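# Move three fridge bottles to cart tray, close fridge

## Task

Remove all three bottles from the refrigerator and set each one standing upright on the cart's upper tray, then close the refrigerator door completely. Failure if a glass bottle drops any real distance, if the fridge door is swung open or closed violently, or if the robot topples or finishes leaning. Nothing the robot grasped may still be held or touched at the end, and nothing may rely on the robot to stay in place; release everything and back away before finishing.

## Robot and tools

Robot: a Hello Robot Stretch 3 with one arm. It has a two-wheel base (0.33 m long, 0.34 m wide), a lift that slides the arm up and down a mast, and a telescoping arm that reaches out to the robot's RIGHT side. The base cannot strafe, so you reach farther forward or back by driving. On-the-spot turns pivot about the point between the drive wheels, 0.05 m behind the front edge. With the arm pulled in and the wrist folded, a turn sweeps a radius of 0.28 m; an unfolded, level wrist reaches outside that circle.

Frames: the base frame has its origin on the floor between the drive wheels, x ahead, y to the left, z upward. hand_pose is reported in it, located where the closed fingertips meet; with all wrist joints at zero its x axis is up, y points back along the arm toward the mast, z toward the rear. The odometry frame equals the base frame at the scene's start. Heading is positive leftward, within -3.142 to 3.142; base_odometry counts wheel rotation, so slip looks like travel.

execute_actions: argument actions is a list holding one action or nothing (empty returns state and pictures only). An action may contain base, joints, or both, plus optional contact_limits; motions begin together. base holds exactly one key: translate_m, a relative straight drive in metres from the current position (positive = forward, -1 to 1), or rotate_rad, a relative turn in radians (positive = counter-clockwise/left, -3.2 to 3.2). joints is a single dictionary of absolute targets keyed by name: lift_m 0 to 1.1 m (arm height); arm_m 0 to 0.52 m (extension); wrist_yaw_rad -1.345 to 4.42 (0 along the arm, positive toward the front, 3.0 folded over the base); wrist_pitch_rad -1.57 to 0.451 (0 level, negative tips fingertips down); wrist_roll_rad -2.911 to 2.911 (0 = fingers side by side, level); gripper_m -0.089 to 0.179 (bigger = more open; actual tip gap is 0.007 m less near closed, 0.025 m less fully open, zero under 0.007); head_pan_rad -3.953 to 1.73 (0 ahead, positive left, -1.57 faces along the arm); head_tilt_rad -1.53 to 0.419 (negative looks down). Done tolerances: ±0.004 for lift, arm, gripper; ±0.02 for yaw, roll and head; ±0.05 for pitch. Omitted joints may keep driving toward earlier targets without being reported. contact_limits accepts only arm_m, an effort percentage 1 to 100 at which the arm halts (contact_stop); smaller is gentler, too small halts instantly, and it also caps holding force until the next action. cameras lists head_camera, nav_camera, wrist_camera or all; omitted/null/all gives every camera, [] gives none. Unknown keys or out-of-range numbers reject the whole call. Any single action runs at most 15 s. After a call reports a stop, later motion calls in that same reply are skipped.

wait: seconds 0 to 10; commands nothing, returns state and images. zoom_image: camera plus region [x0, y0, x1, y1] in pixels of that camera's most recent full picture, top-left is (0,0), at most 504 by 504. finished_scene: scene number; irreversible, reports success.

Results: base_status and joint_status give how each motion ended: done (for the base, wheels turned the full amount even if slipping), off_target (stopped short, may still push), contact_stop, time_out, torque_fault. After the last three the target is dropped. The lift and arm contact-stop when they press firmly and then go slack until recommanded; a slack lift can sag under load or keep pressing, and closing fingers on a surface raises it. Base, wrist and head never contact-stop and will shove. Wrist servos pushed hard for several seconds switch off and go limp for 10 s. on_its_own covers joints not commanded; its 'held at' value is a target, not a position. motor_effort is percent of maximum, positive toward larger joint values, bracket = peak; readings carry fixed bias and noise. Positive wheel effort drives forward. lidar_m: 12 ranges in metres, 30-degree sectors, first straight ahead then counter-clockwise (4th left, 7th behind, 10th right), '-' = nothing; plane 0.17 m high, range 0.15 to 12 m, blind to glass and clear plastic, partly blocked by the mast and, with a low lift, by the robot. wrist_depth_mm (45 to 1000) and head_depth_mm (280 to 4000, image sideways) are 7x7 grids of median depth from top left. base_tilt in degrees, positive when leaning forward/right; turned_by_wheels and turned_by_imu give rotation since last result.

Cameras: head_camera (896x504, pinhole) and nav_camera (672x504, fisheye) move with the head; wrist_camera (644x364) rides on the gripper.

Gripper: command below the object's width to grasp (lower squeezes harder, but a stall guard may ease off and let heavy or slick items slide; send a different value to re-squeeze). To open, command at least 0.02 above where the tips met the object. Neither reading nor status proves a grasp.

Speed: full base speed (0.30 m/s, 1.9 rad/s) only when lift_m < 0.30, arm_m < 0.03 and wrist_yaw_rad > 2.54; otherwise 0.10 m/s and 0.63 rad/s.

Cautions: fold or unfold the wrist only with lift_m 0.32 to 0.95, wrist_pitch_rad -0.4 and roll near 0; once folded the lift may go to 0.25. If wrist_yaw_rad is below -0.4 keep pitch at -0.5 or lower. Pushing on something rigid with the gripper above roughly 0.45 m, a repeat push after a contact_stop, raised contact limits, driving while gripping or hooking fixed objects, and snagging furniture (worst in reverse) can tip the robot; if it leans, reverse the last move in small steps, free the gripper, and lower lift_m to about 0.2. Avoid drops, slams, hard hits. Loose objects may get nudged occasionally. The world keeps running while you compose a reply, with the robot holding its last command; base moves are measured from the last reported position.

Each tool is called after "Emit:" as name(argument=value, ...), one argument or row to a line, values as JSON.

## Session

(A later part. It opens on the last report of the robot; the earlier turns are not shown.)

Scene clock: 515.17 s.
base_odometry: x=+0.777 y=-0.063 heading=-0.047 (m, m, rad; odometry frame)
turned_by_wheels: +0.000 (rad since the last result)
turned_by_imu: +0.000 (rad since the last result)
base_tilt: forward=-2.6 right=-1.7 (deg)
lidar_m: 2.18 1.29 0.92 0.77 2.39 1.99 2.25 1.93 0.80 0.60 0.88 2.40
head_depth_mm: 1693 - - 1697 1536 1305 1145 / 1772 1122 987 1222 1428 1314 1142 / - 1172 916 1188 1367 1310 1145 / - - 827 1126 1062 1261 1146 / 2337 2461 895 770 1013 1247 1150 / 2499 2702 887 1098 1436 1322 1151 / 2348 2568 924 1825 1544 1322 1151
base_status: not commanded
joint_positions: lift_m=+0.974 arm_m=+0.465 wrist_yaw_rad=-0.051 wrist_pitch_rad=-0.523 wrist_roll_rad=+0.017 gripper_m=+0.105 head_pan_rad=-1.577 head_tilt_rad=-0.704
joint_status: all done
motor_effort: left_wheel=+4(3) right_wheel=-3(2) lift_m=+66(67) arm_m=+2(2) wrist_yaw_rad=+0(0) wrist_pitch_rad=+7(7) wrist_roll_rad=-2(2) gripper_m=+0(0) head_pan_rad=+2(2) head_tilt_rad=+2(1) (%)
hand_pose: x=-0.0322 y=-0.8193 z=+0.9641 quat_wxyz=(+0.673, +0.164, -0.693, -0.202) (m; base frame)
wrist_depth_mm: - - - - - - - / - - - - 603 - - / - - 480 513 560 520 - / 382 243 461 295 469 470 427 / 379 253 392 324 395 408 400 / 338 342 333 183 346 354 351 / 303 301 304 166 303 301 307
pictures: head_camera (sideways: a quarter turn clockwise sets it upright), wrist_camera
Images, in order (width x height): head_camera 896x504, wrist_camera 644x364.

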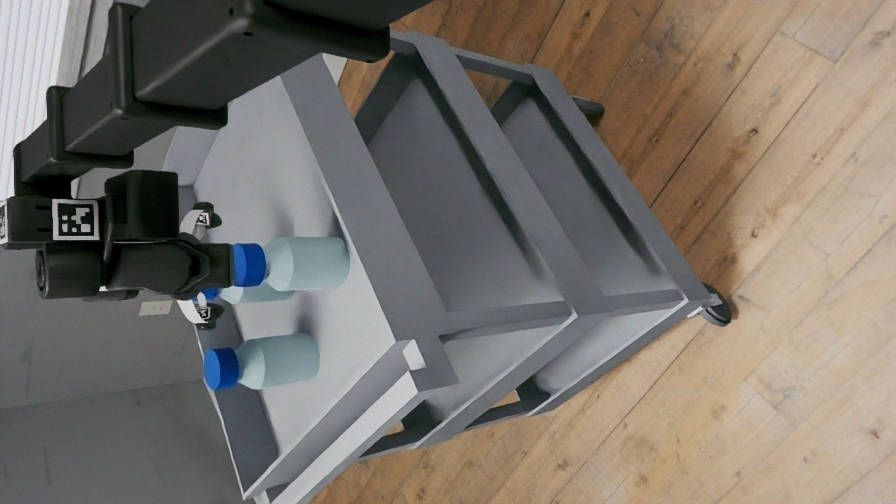

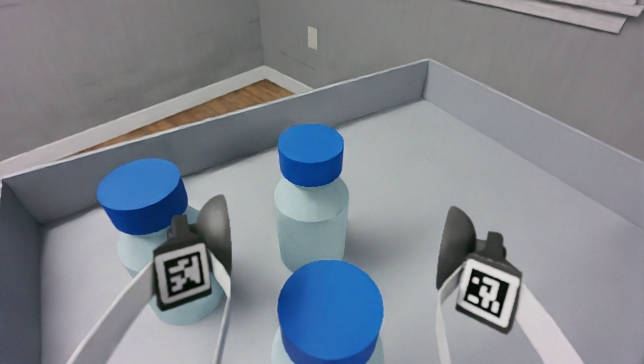

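Emit:
execute_actions(
  actions=[
    {"base": {"rotate_rad": 1.87}, "joints": {"arm_m": 0.12, "wrist_pitch_rad": 0.0, "gripper_m": 0.0, "head_pan_rad": -0.6, "head_tilt_rad": -0.7}},
  ],
)

Scene clock: 525.63 s.
base_odometry: x=+0.777 y=-0.063 heading=+1.822 (m, m, rad; odometry frame)
turned_by_wheels: +1.870 (rad since the last result)
turned_by_imu: +1.913 (rad since the last result)
base_tilt: forward=-2.5 right=-1.6 (deg)
lidar_m: 2.46 1.99 2.50 1.96 1.95 0.62 0.60 2.40 2.51 1.91 1.29 0.77
head_depth_mm: 1366 1565 1510 1675 1539 1310 1142 / 1375 1629 1579 1707 1538 1314 1145 / 1146 1310 1525 1732 1539 1323 1148 / 925 1040 1192 1389 1510 1316 1147 / 743 816 908 1031 1242 1318 1147 / 636 711 847 1785 1552 1322 1152 / 695 2229 2398 1874 1555 1319 1154
base_status: done
joint_positions: lift_m=+0.974 arm_m=+0.120 wrist_yaw_rad=-0.050 wrist_pitch_rad=-0.027 wrist_roll_rad=+0.017 gripper_m=+0.000 head_pan_rad=-0.607 head_tilt_rad=-0.704
joint_status: all done
motor_effort: left_wheel=-3(8) right_wheel=+2(5) lift_m=+65(65) arm_m=-4(4) wrist_yaw_rad=-1(0) wrist_pitch_rad=+8(9) wrist_roll_rad=-2(2) gripper_m=-1(92) head_pan_rad=+2(29) head_tilt_rad=+1(4) (%)
hand_pose: x=-0.0341 y=-0.5205 z=+1.0819 quat_wxyz=(+0.701, -0.008, -0.713, -0.027) (m; base frame)
wrist_depth_mm: 793 - - - - - - / - - - - - - - / - - - - - - - / 937 - - - - - - / - - - - - - - / - - - - - - - / 959 - - - - - -
pictures: head_camera (sideways: a quarter turn clockwise sets it upright), nav_camera (sideways: a quarter turn counterclockwise sets it upright), wrist_camera
Images, in order (width x height): head_camera 896x504, nav_camera 672x504, wrist_camera 644x364.

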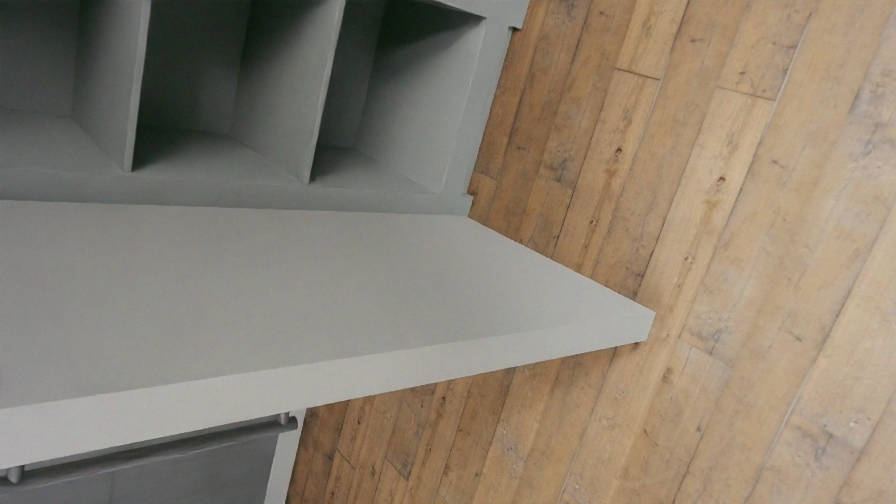

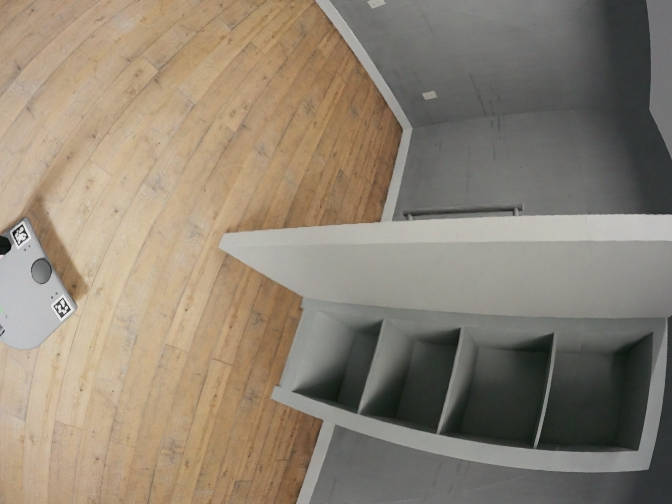

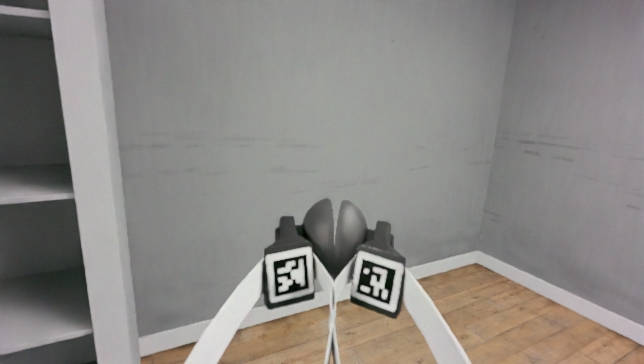

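Emit:
execute_actions(
  actions=[
    {"base": {"translate_m": 0.77}, "joints": {"arm_m": 0.0, "wrist_yaw_rad": 1.5, "lift_m": 0.36, "head_pan_rad": -1.5, "head_tilt_rad": -1.1}},
  ],
  cameras=["head_camera", "nav_camera"],
)

Scene clock: 560.43 s.
base_odometry: x=+0.585 y=+0.682 heading=+1.822 (m, m, rad; odometry frame)
turned_by_wheels: +0.000 (rad since the last result)
turned_by_imu: +0.002 (rad since the last result)
base_tilt: forward=-2.5 right=-1.7 (deg)
lidar_m: 1.75 1.70 1.49 2.35 2.32 1.48 1.37 3.09 0.37 0.32 0.76 1.55
head_depth_mm: 1856 1706 1541 1398 1277 1178 1113 / 309 386 1495 1398 1274 1187 - / 316 379 484 699 1273 - - / 367 441 549 834 1248 - - / 472 617 879 1357 1279 1161 1088 / 640 927 1505 1389 1277 1172 1089 / 1207 1632 1531 1394 1279 1169 1088
base_status: done
joint_positions: lift_m=+0.361 arm_m=+0.000 wrist_yaw_rad=+1.499 wrist_pitch_rad=-0.026 wrist_roll_rad=+0.017 gripper_m=+0.000 head_pan_rad=-1.493 head_tilt_rad=-1.087
joint_status: all done
motor_effort: left_wheel=-4(5) right_wheel=+0(4) lift_m=+16(57) arm_m=-4(4) wrist_yaw_rad=+0(0) wrist_pitch_rad=+8(9) wrist_roll_rad=-2(2) gripper_m=-2(3) head_pan_rad=-3(28) head_tilt_rad=-5(21) (%)
hand_pose: x=+0.2335 y=-0.1637 z=+0.4686 quat_wxyz=(+0.520, +0.492, -0.515, +0.471) (m; base frame)
wrist_depth_mm: - - - - - - - / - - - - - - - / - - - - - - - / - - - - - - - / - - - - - - - / 997 - - - - - - / 767 792 799 803 821 848 861
pictures: head_camera (sideways: a quarter turn clockwise sets it upright), nav_camera (sideways: a quarter turn counterclockwise sets it upright)
Images, in order (width x height): head_camera 896x504, nav_camera 672x504.

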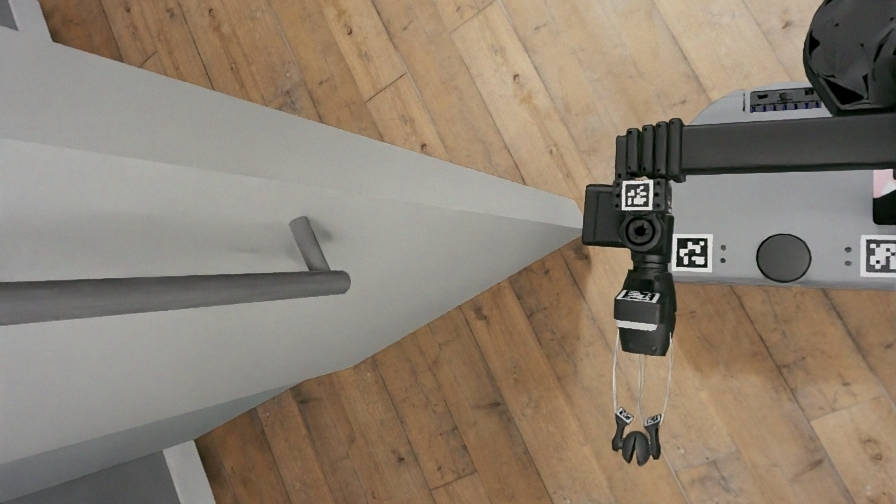

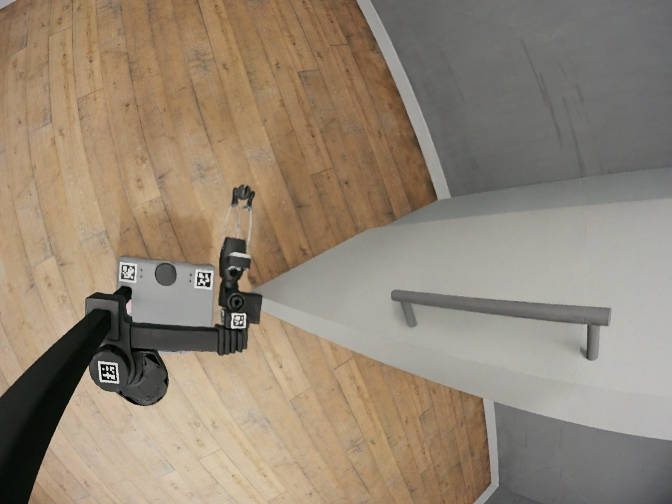

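Emit:
execute_actions(
  actions=[
    {"base": {"rotate_rad": 0.56}, "joints": {"wrist_yaw_rad": 0.35, "head_pan_rad": -1.8, "head_tilt_rad": -1.0}},
  ],
  cameras=["head_camera", "nav_camera"],
)

Scene clock: 565.10 s.
base_odometry: x=+0.585 y=+0.682 heading=+2.382 (m, m, rad; odometry frame)
turned_by_wheels: +0.560 (rad since the last result)
turned_by_imu: +0.572 (rad since the last result)
base_tilt: forward=-2.5 right=-1.7 (deg)
lidar_m: 1.70 1.49 2.33 2.28 1.46 1.37 3.10 0.35 0.32 0.88 1.56 1.74
head_depth_mm: 328 354 402 550 1312 1189 1124 / 377 389 480 568 844 1199 - / 526 597 685 810 1004 1206 - / 754 904 1133 1393 1312 - - / 1371 1650 1634 1464 1328 1175 1089 / 1368 1624 1645 1464 1290 1188 1089 / 1339 1579 1644 1458 1314 1183 1091
base_status: done
joint_positions: lift_m=+0.361 arm_m=+0.000 wrist_yaw_rad=+0.351 wrist_pitch_rad=-0.026 wrist_roll_rad=+0.017 gripper_m=+0.000 head_pan_rad=-1.793 head_tilt_rad=-1.001
joint_status: all done
motor_effort: left_wheel=-4(9) right_wheel=+1(5) lift_m=+15(15) arm_m=-3(4) wrist_yaw_rad=-2(2) wrist_pitch_rad=+8(8) wrist_roll_rad=-2(2) gripper_m=-3(2) head_pan_rad=-3(19) head_tilt_rad=-1(9) (%)
hand_pose: x=+0.0665 y=-0.3852 z=+0.4686 quat_wxyz=(+0.692, +0.134, -0.700, +0.113) (m; base frame)
wrist_depth_mm: - - - - - - 932 / - - - - - - 967 / - - - - - - 927 / - - - - - - 844 / - - - - - - 797 / 987 - - - - - 733 / 772 792 805 816 810 835 690
pictures: head_camera (sideways: a quarter turn clockwise sets it upright), nav_camera (sideways: a quarter turn counterclockwise sets it upright)
Images, in order (width x height): head_camera 896x504, nav_camera 672x504.

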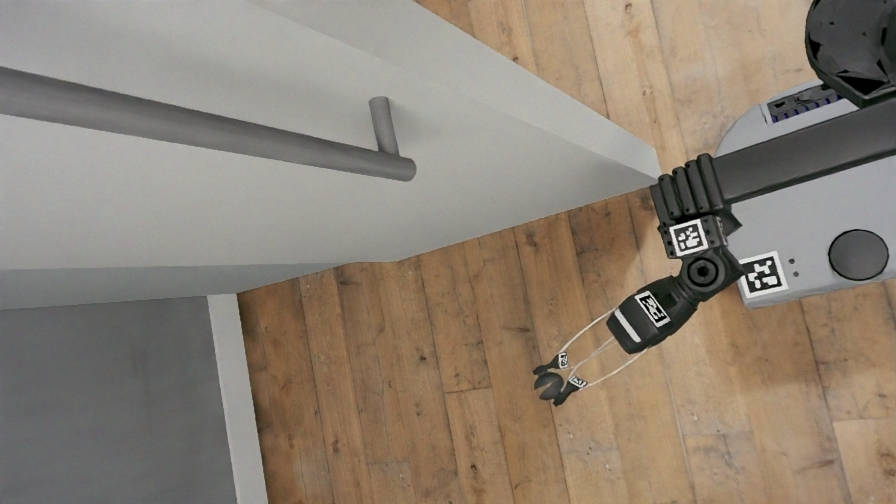

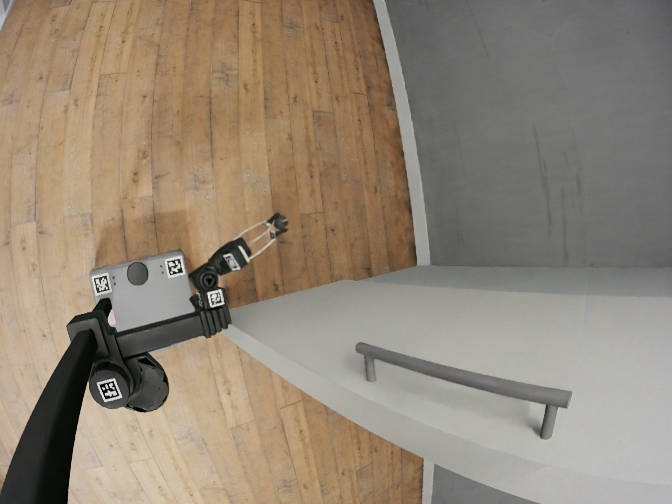

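Emit:
execute_actions(
  actions=[
    {"base": {"translate_m": -0.4}, "joints": {"wrist_yaw_rad": -0.35, "arm_m": 0.04}},
  ],
  cameras=["head_camera", "nav_camera"],
)

Scene clock: 572.67 s.
base_odometry: x=+0.875 y=+0.407 heading=+2.382 (m, m, rad; odometry frame)
turned_by_wheels: +0.000 (rad since the last result)
turned_by_imu: -0.002 (rad since the last result)
base_tilt: forward=-2.5 right=-1.6 (deg)
lidar_m: 2.10 1.86 2.36 2.31 1.08 1.28 2.68 1.94 0.66 0.68 1.54 2.15
head_depth_mm: 570 1778 1651 1463 1311 1187 1119 / 595 711 909 1434 1313 1199 - / 610 730 906 1202 1309 - - / 624 750 938 1233 1335 - - / 639 771 974 1317 1308 1189 1088 / 655 793 1005 1375 1307 1182 1089 / 671 816 1055 1454 1310 1190 1088
base_status: done
joint_positions: lift_m=+0.361 arm_m=+0.040 wrist_yaw_rad=-0.349 wrist_pitch_rad=-0.026 wrist_roll_rad=+0.017 gripper_m=+0.000 head_pan_rad=-1.793 head_tilt_rad=-1.001
joint_status: all done
motor_effort: left_wheel=-3(8) right_wheel=+0(9) lift_m=+15(15) arm_m=+2(2) wrist_yaw_rad=-1(32) wrist_pitch_rad=+8(8) wrist_roll_rad=-2(2) gripper_m=-2(5) head_pan_rad=-3(3) head_tilt_rad=+0(1) (%)
hand_pose: x=-0.1088 y=-0.4248 z=+0.4686 quat_wxyz=(+0.689, -0.114, -0.703, -0.131) (m; base frame)
wrist_depth_mm: 434 407 387 365 352 332 - / 452 422 405 380 364 344 - / 715 438 413 391 372 354 - / - 451 429 406 386 365 - / - 475 449 - 398 382 - / 965 494 468 - 405 398 - / 754 520 481 457 433 411 851
pictures: head_camera (sideways: a quarter turn clockwise sets it upright), nav_camera (sideways: a quarter turn counterclockwise sets it upright)
Images, in order (width x height): head_camera 896x504, nav_camera 672x504.

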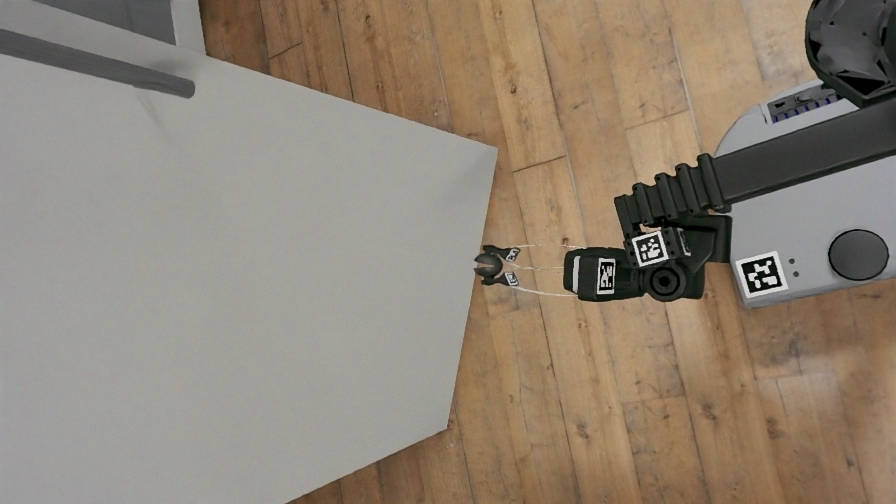

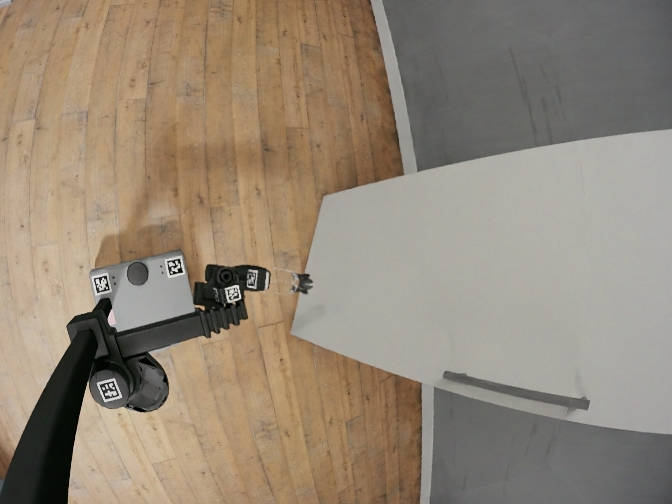

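Emit:
execute_actions(
  actions=[],
  cameras=["head_camera", "nav_camera"],
)

Scene clock: 573.73 s.
base_odometry: x=+0.875 y=+0.407 heading=+2.382 (m, m, rad; odometry frame)
turned_by_wheels: +0.000 (rad since the last result)
turned_by_imu: +0.000 (rad since the last result)
base_tilt: forward=-2.5 right=-1.6 (deg)
lidar_m: 2.10 1.86 2.36 2.31 1.08 1.28 2.68 1.94 0.83 0.81 1.53 2.15
head_depth_mm: 1518 1782 1647 1455 1313 1189 1121 / 800 1022 1607 1456 1306 1193 - / 786 948 1195 1446 1307 - - / 769 924 1158 1422 1328 - - / 754 903 1128 1411 1307 1195 1092 / 742 884 1085 1387 1306 1192 1087 / 727 863 1105 1459 1308 1192 1090
base_status: done
joint_positions: lift_m=+0.361 arm_m=+0.040 wrist_yaw_rad=-0.349 wrist_pitch_rad=-0.026 wrist_roll_rad=+0.017 gripper_m=+0.000 head_pan_rad=-1.793 head_tilt_rad=-1.001
joint_status: all done
motor_effort: left_wheel=-3(8) right_wheel=+2(9) lift_m=+15(15) arm_m=+2(2) wrist_yaw_rad=-1(32) wrist_pitch_rad=+8(8) wrist_roll_rad=-2(2) gripper_m=-3(5) head_pan_rad=-3(3) head_tilt_rad=+0(1) (%)
hand_pose: x=-0.1088 y=-0.4248 z=+0.4686 quat_wxyz=(+0.689, -0.114, -0.703, -0.131) (m; base frame)
wrist_depth_mm: 443 454 476 499 529 - - / 719 470 494 518 542 - - / - 481 512 538 564 - - / - 501 527 554 584 - - / - 522 550 - 621 - - / 985 534 559 - 649 - - / 786 560 592 625 666 853 853
pictures: head_camera (sideways: a quarter turn clockwise sets it upright), nav_camera (sideways: a quarter turn counterclockwise sets it upright)
Images, in order (width x height): head_camera 896x504, nav_camera 672x504.

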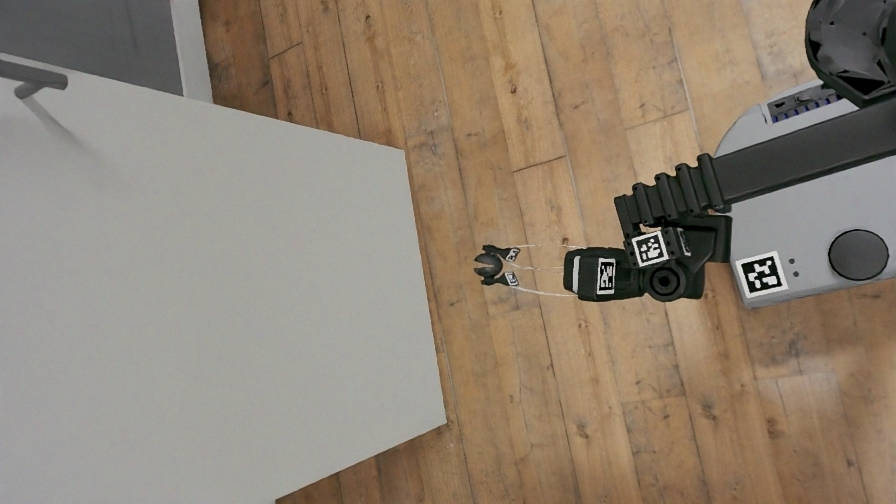

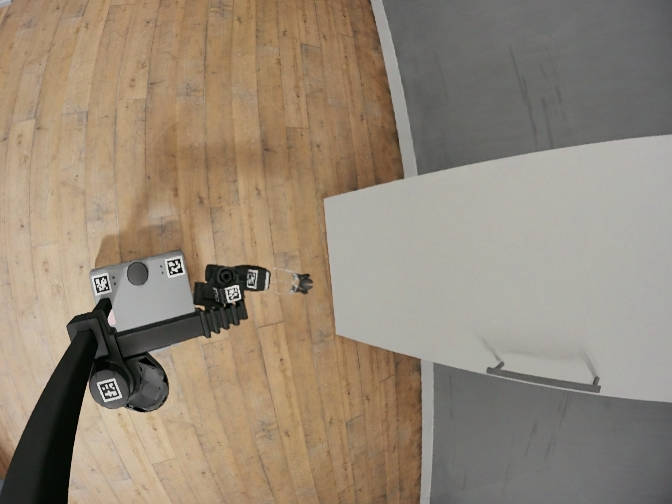

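Emit:
execute_actions(
  actions=[],
)

Scene clock: 575.00 s.
base_odometry: x=+0.875 y=+0.407 heading=+2.382 (m, m, rad; odometry frame)
turned_by_wheels: +0.000 (rad since the last result)
turned_by_imu: +0.000 (rad since the last result)
base_tilt: forward=-2.5 right=-1.7 (deg)
lidar_m: 2.10 1.86 2.36 2.31 1.08 1.28 2.68 1.94 0.84 0.82 1.54 2.14
head_depth_mm: 1519 1792 1647 1459 1306 1190 1120 / 824 1084 1616 1465 1307 1198 - / 802 969 1226 1434 1316 - - / 782 937 1173 1433 1334 - - / 768 914 1134 1410 1311 1187 1092 / 746 887 1096 1394 1307 1185 1084 / 728 865 1103 1455 1306 1186 1086
base_status: done
joint_positions: lift_m=+0.361 arm_m=+0.040 wrist_yaw_rad=-0.349 wrist_pitch_rad=-0.026 wrist_roll_rad=+0.017 gripper_m=+0.000 head_pan_rad=-1.793 head_tilt_rad=-1.001
joint_status: all done
motor_effort: left_wheel=-3(8) right_wheel=+1(9) lift_m=+15(15) arm_m=+2(2) wrist_yaw_rad=-1(32) wrist_pitch_rad=+8(8) wrist_roll_rad=-2(2) gripper_m=-2(5) head_pan_rad=-3(3) head_tilt_rad=+0(1) (%)
hand_pose: x=-0.1088 y=-0.4248 z=+0.4686 quat_wxyz=(+0.689, -0.114, -0.703, -0.131) (m; base frame)
wrist_depth_mm: 444 453 489 506 543 - - / 709 472 504 527 562 - - / - 489 518 549 579 - - / - 507 535 567 613 - - / - 524 547 - 630 - - / 969 536 570 - 668 - - / 789 556 603 643 677 826 842
pictures: head_camera (sideways: a quarter turn clockwise sets it upright), nav_camera (sideways: a quarter turn counterclockwise sets it upright), wrist_camera
Images, in order (width x height): head_camera 896x504, nav_camera 672x504, wrist_camera 644x364.

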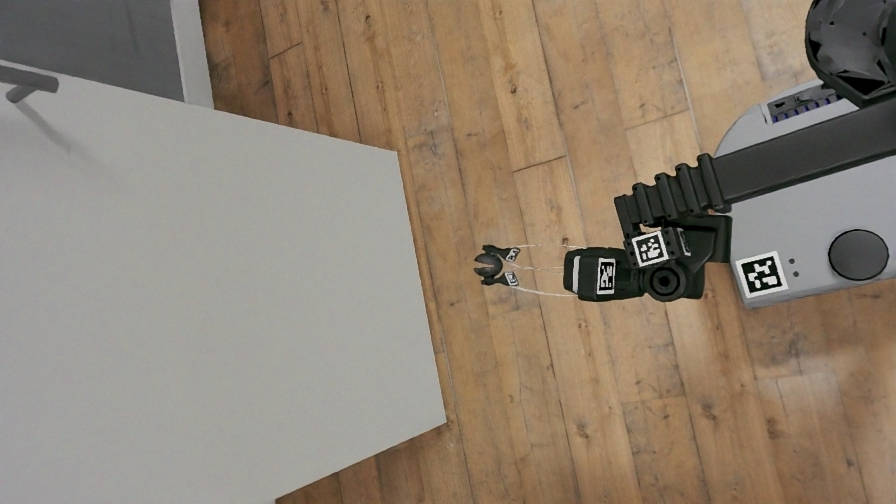

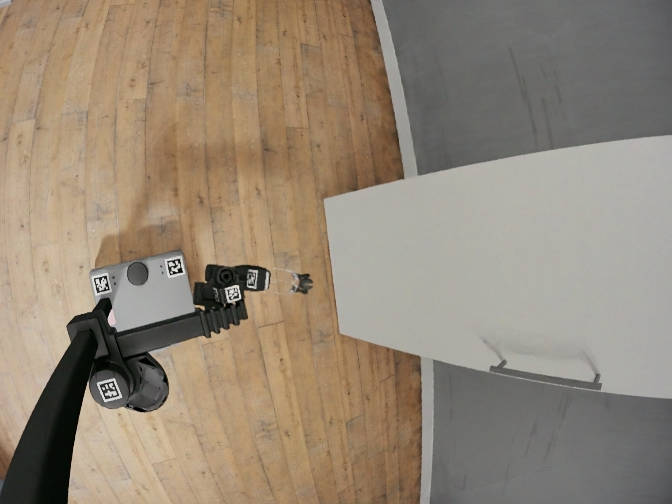

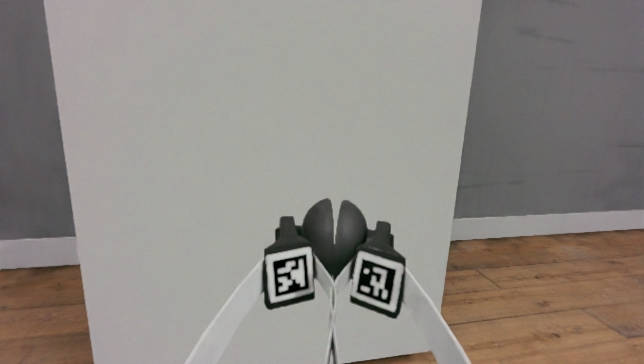

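Emit:
zoom_image(
  camera="head_camera",
  region=[300, 80, 560, 480],
)

Emit:
execute_actions(
  actions=[],
  cameras=["head_camera"],
)

Region (300, 80, 560, 480) of head_camera's 896x504 image, scaled by 1.260, with more detail than that image has; it fills the left 328 columns of this view, and the rest is white.

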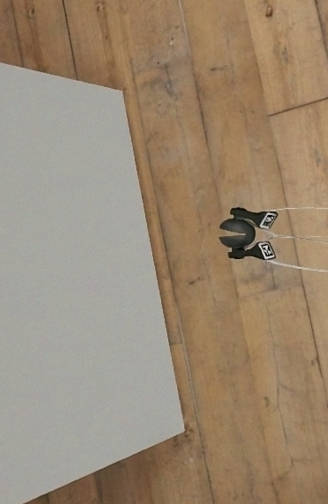

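Scene clock: 580.10 s.
base_odometry: x=+0.875 y=+0.407 heading=+2.382 (m, m, rad; odometry frame)
turned_by_wheels: +0.000 (rad since the last result)
turned_by_imu: +0.000 (rad since the last result)
base_tilt: forward=-2.5 right=-1.7 (deg)
lidar_m: 2.10 1.86 2.36 2.30 1.08 1.28 2.68 1.94 0.84 0.82 1.53 2.15
head_depth_mm: 1510 1790 1651 1456 1313 1187 1120 / 821 1079 1616 1460 1313 1196 - / 803 967 1220 1440 1309 - - / 782 938 1171 1443 1331 - - / 764 910 1129 1415 1307 1186 1087 / 747 890 1098 1384 1313 1190 1088 / 731 865 1106 1461 1307 1189 1085
base_status: done
joint_positions: lift_m=+0.361 arm_m=+0.040 wrist_yaw_rad=-0.349 wrist_pitch_rad=-0.026 wrist_roll_rad=+0.017 gripper_m=+0.000 head_pan_rad=-1.793 head_tilt_rad=-1.001
joint_status: all done
motor_effort: left_wheel=-3(8) right_wheel=+2(9) lift_m=+15(15) arm_m=+2(2) wrist_yaw_rad=-1(32) wrist_pitch_rad=+8(8) wrist_roll_rad=-2(2) gripper_m=-2(5) head_pan_rad=-3(3) head_tilt_rad=+0(1) (%)
hand_pose: x=-0.1088 y=-0.4248 z=+0.4686 quat_wxyz=(+0.689, -0.114, -0.703, -0.131) (m; base frame)
wrist_depth_mm: 444 456 480 505 546 - - / 710 471 494 527 560 - - / - 493 509 545 591 - - / - 501 534 563 607 - - / - 525 559 - 636 - - / 982 542 565 - 676 - - / 780 557 596 640 685 846 859
pictures: head_camera (sideways: a quarter turn clockwise sets it upright)
Images, in order (width x height): head_camera 896x504.

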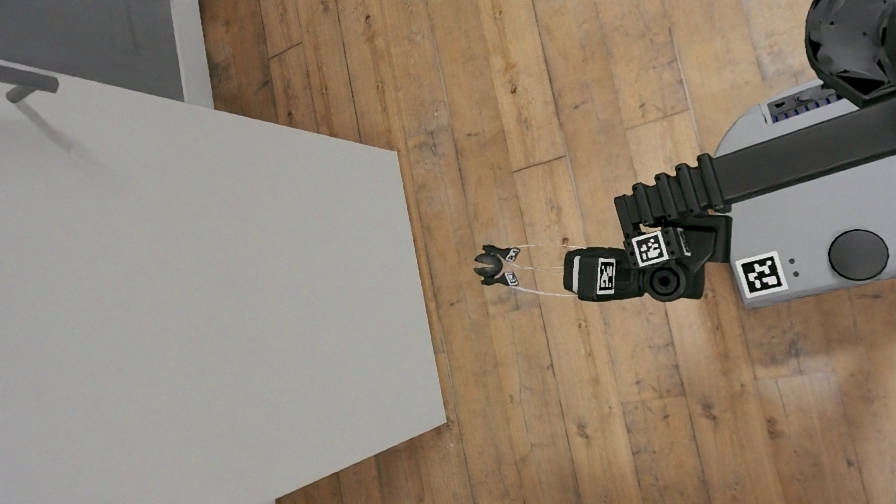

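Emit:
execute_actions(
  actions=[
    {"joints": {"head_pan_rad": -3.6, "head_tilt_rad": -0.4}},
  ],
  cameras=["head_camera", "nav_camera"],
)

Scene clock: 584.10 s.
base_odometry: x=+0.875 y=+0.407 heading=+2.382 (m, m, rad; odometry frame)
turned_by_wheels: +0.000 (rad since the last result)
turned_by_imu: +0.000 (rad since the last result)
base_tilt: forward=-2.6 right=-1.7 (deg)
lidar_m: 2.10 1.85 2.36 2.31 1.08 1.28 2.68 1.94 0.84 0.82 1.54 2.15
head_depth_mm: 2763 2947 3007 1268 1272 1419 1310 / 2751 2932 3126 2572 1714 1563 1320 / 2548 2800 3062 2881 2077 1617 1330 / 2457 2630 2865 2914 2079 1621 1333 / 2357 2518 2749 2859 2085 1633 1339 / 2257 2424 2618 2771 2091 1627 1336 / 2193 2330 2503 2658 2110 1637 1340
base_status: not commanded
joint_positions: lift_m=+0.361 arm_m=+0.040 wrist_yaw_rad=-0.349 wrist_pitch_rad=-0.026 wrist_roll_rad=+0.017 gripper_m=+0.000 head_pan_rad=-3.593 head_tilt_rad=-0.409
joint_status: all done
motor_effort: left_wheel=-3(3) right_wheel=+1(1) lift_m=+15(15) arm_m=+2(2) wrist_yaw_rad=-1(1) wrist_pitch_rad=+8(8) wrist_roll_rad=-2(2) gripper_m=-3(3) head_pan_rad=-3(29) head_tilt_rad=+3(24) (%)
hand_pose: x=-0.1088 y=-0.4248 z=+0.4686 quat_wxyz=(+0.689, -0.114, -0.703, -0.131) (m; base frame)
wrist_depth_mm: 451 456 485 506 541 - - / 714 472 493 530 558 - - / - 487 512 551 578 - - / - 503 533 562 609 - - / - 523 548 - 640 - - / 956 541 568 - 690 - - / 781 558 605 641 682 847 853
pictures: head_camera (sideways: a quarter turn clockwise sets it upright), nav_camera (sideways: a quarter turn counterclockwise sets it upright)
Images, in order (width x height): head_camera 896x504, nav_camera 672x504.

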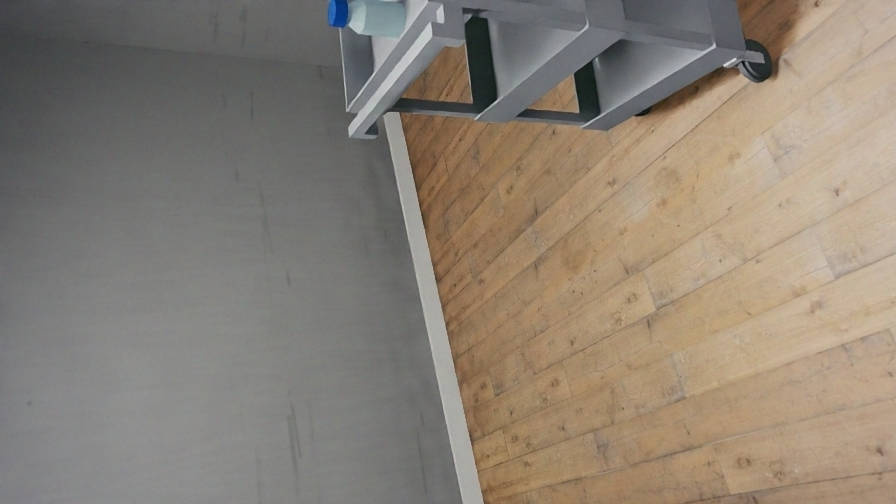

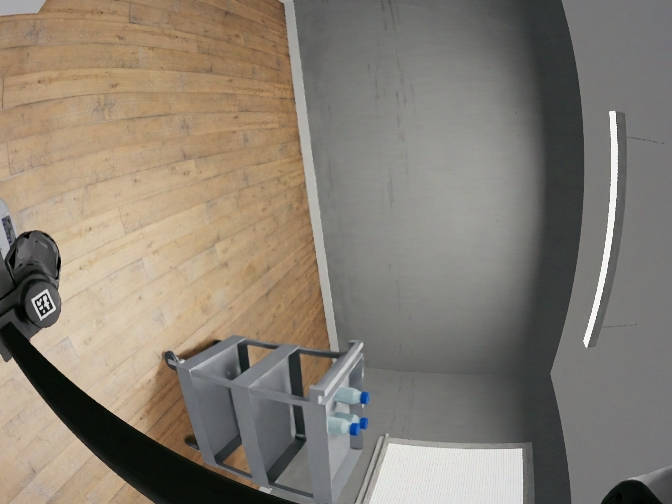

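All three upright, door shut.

Emit:
finished_scene(
  scene=1,
)

The scene is finished: the task was done.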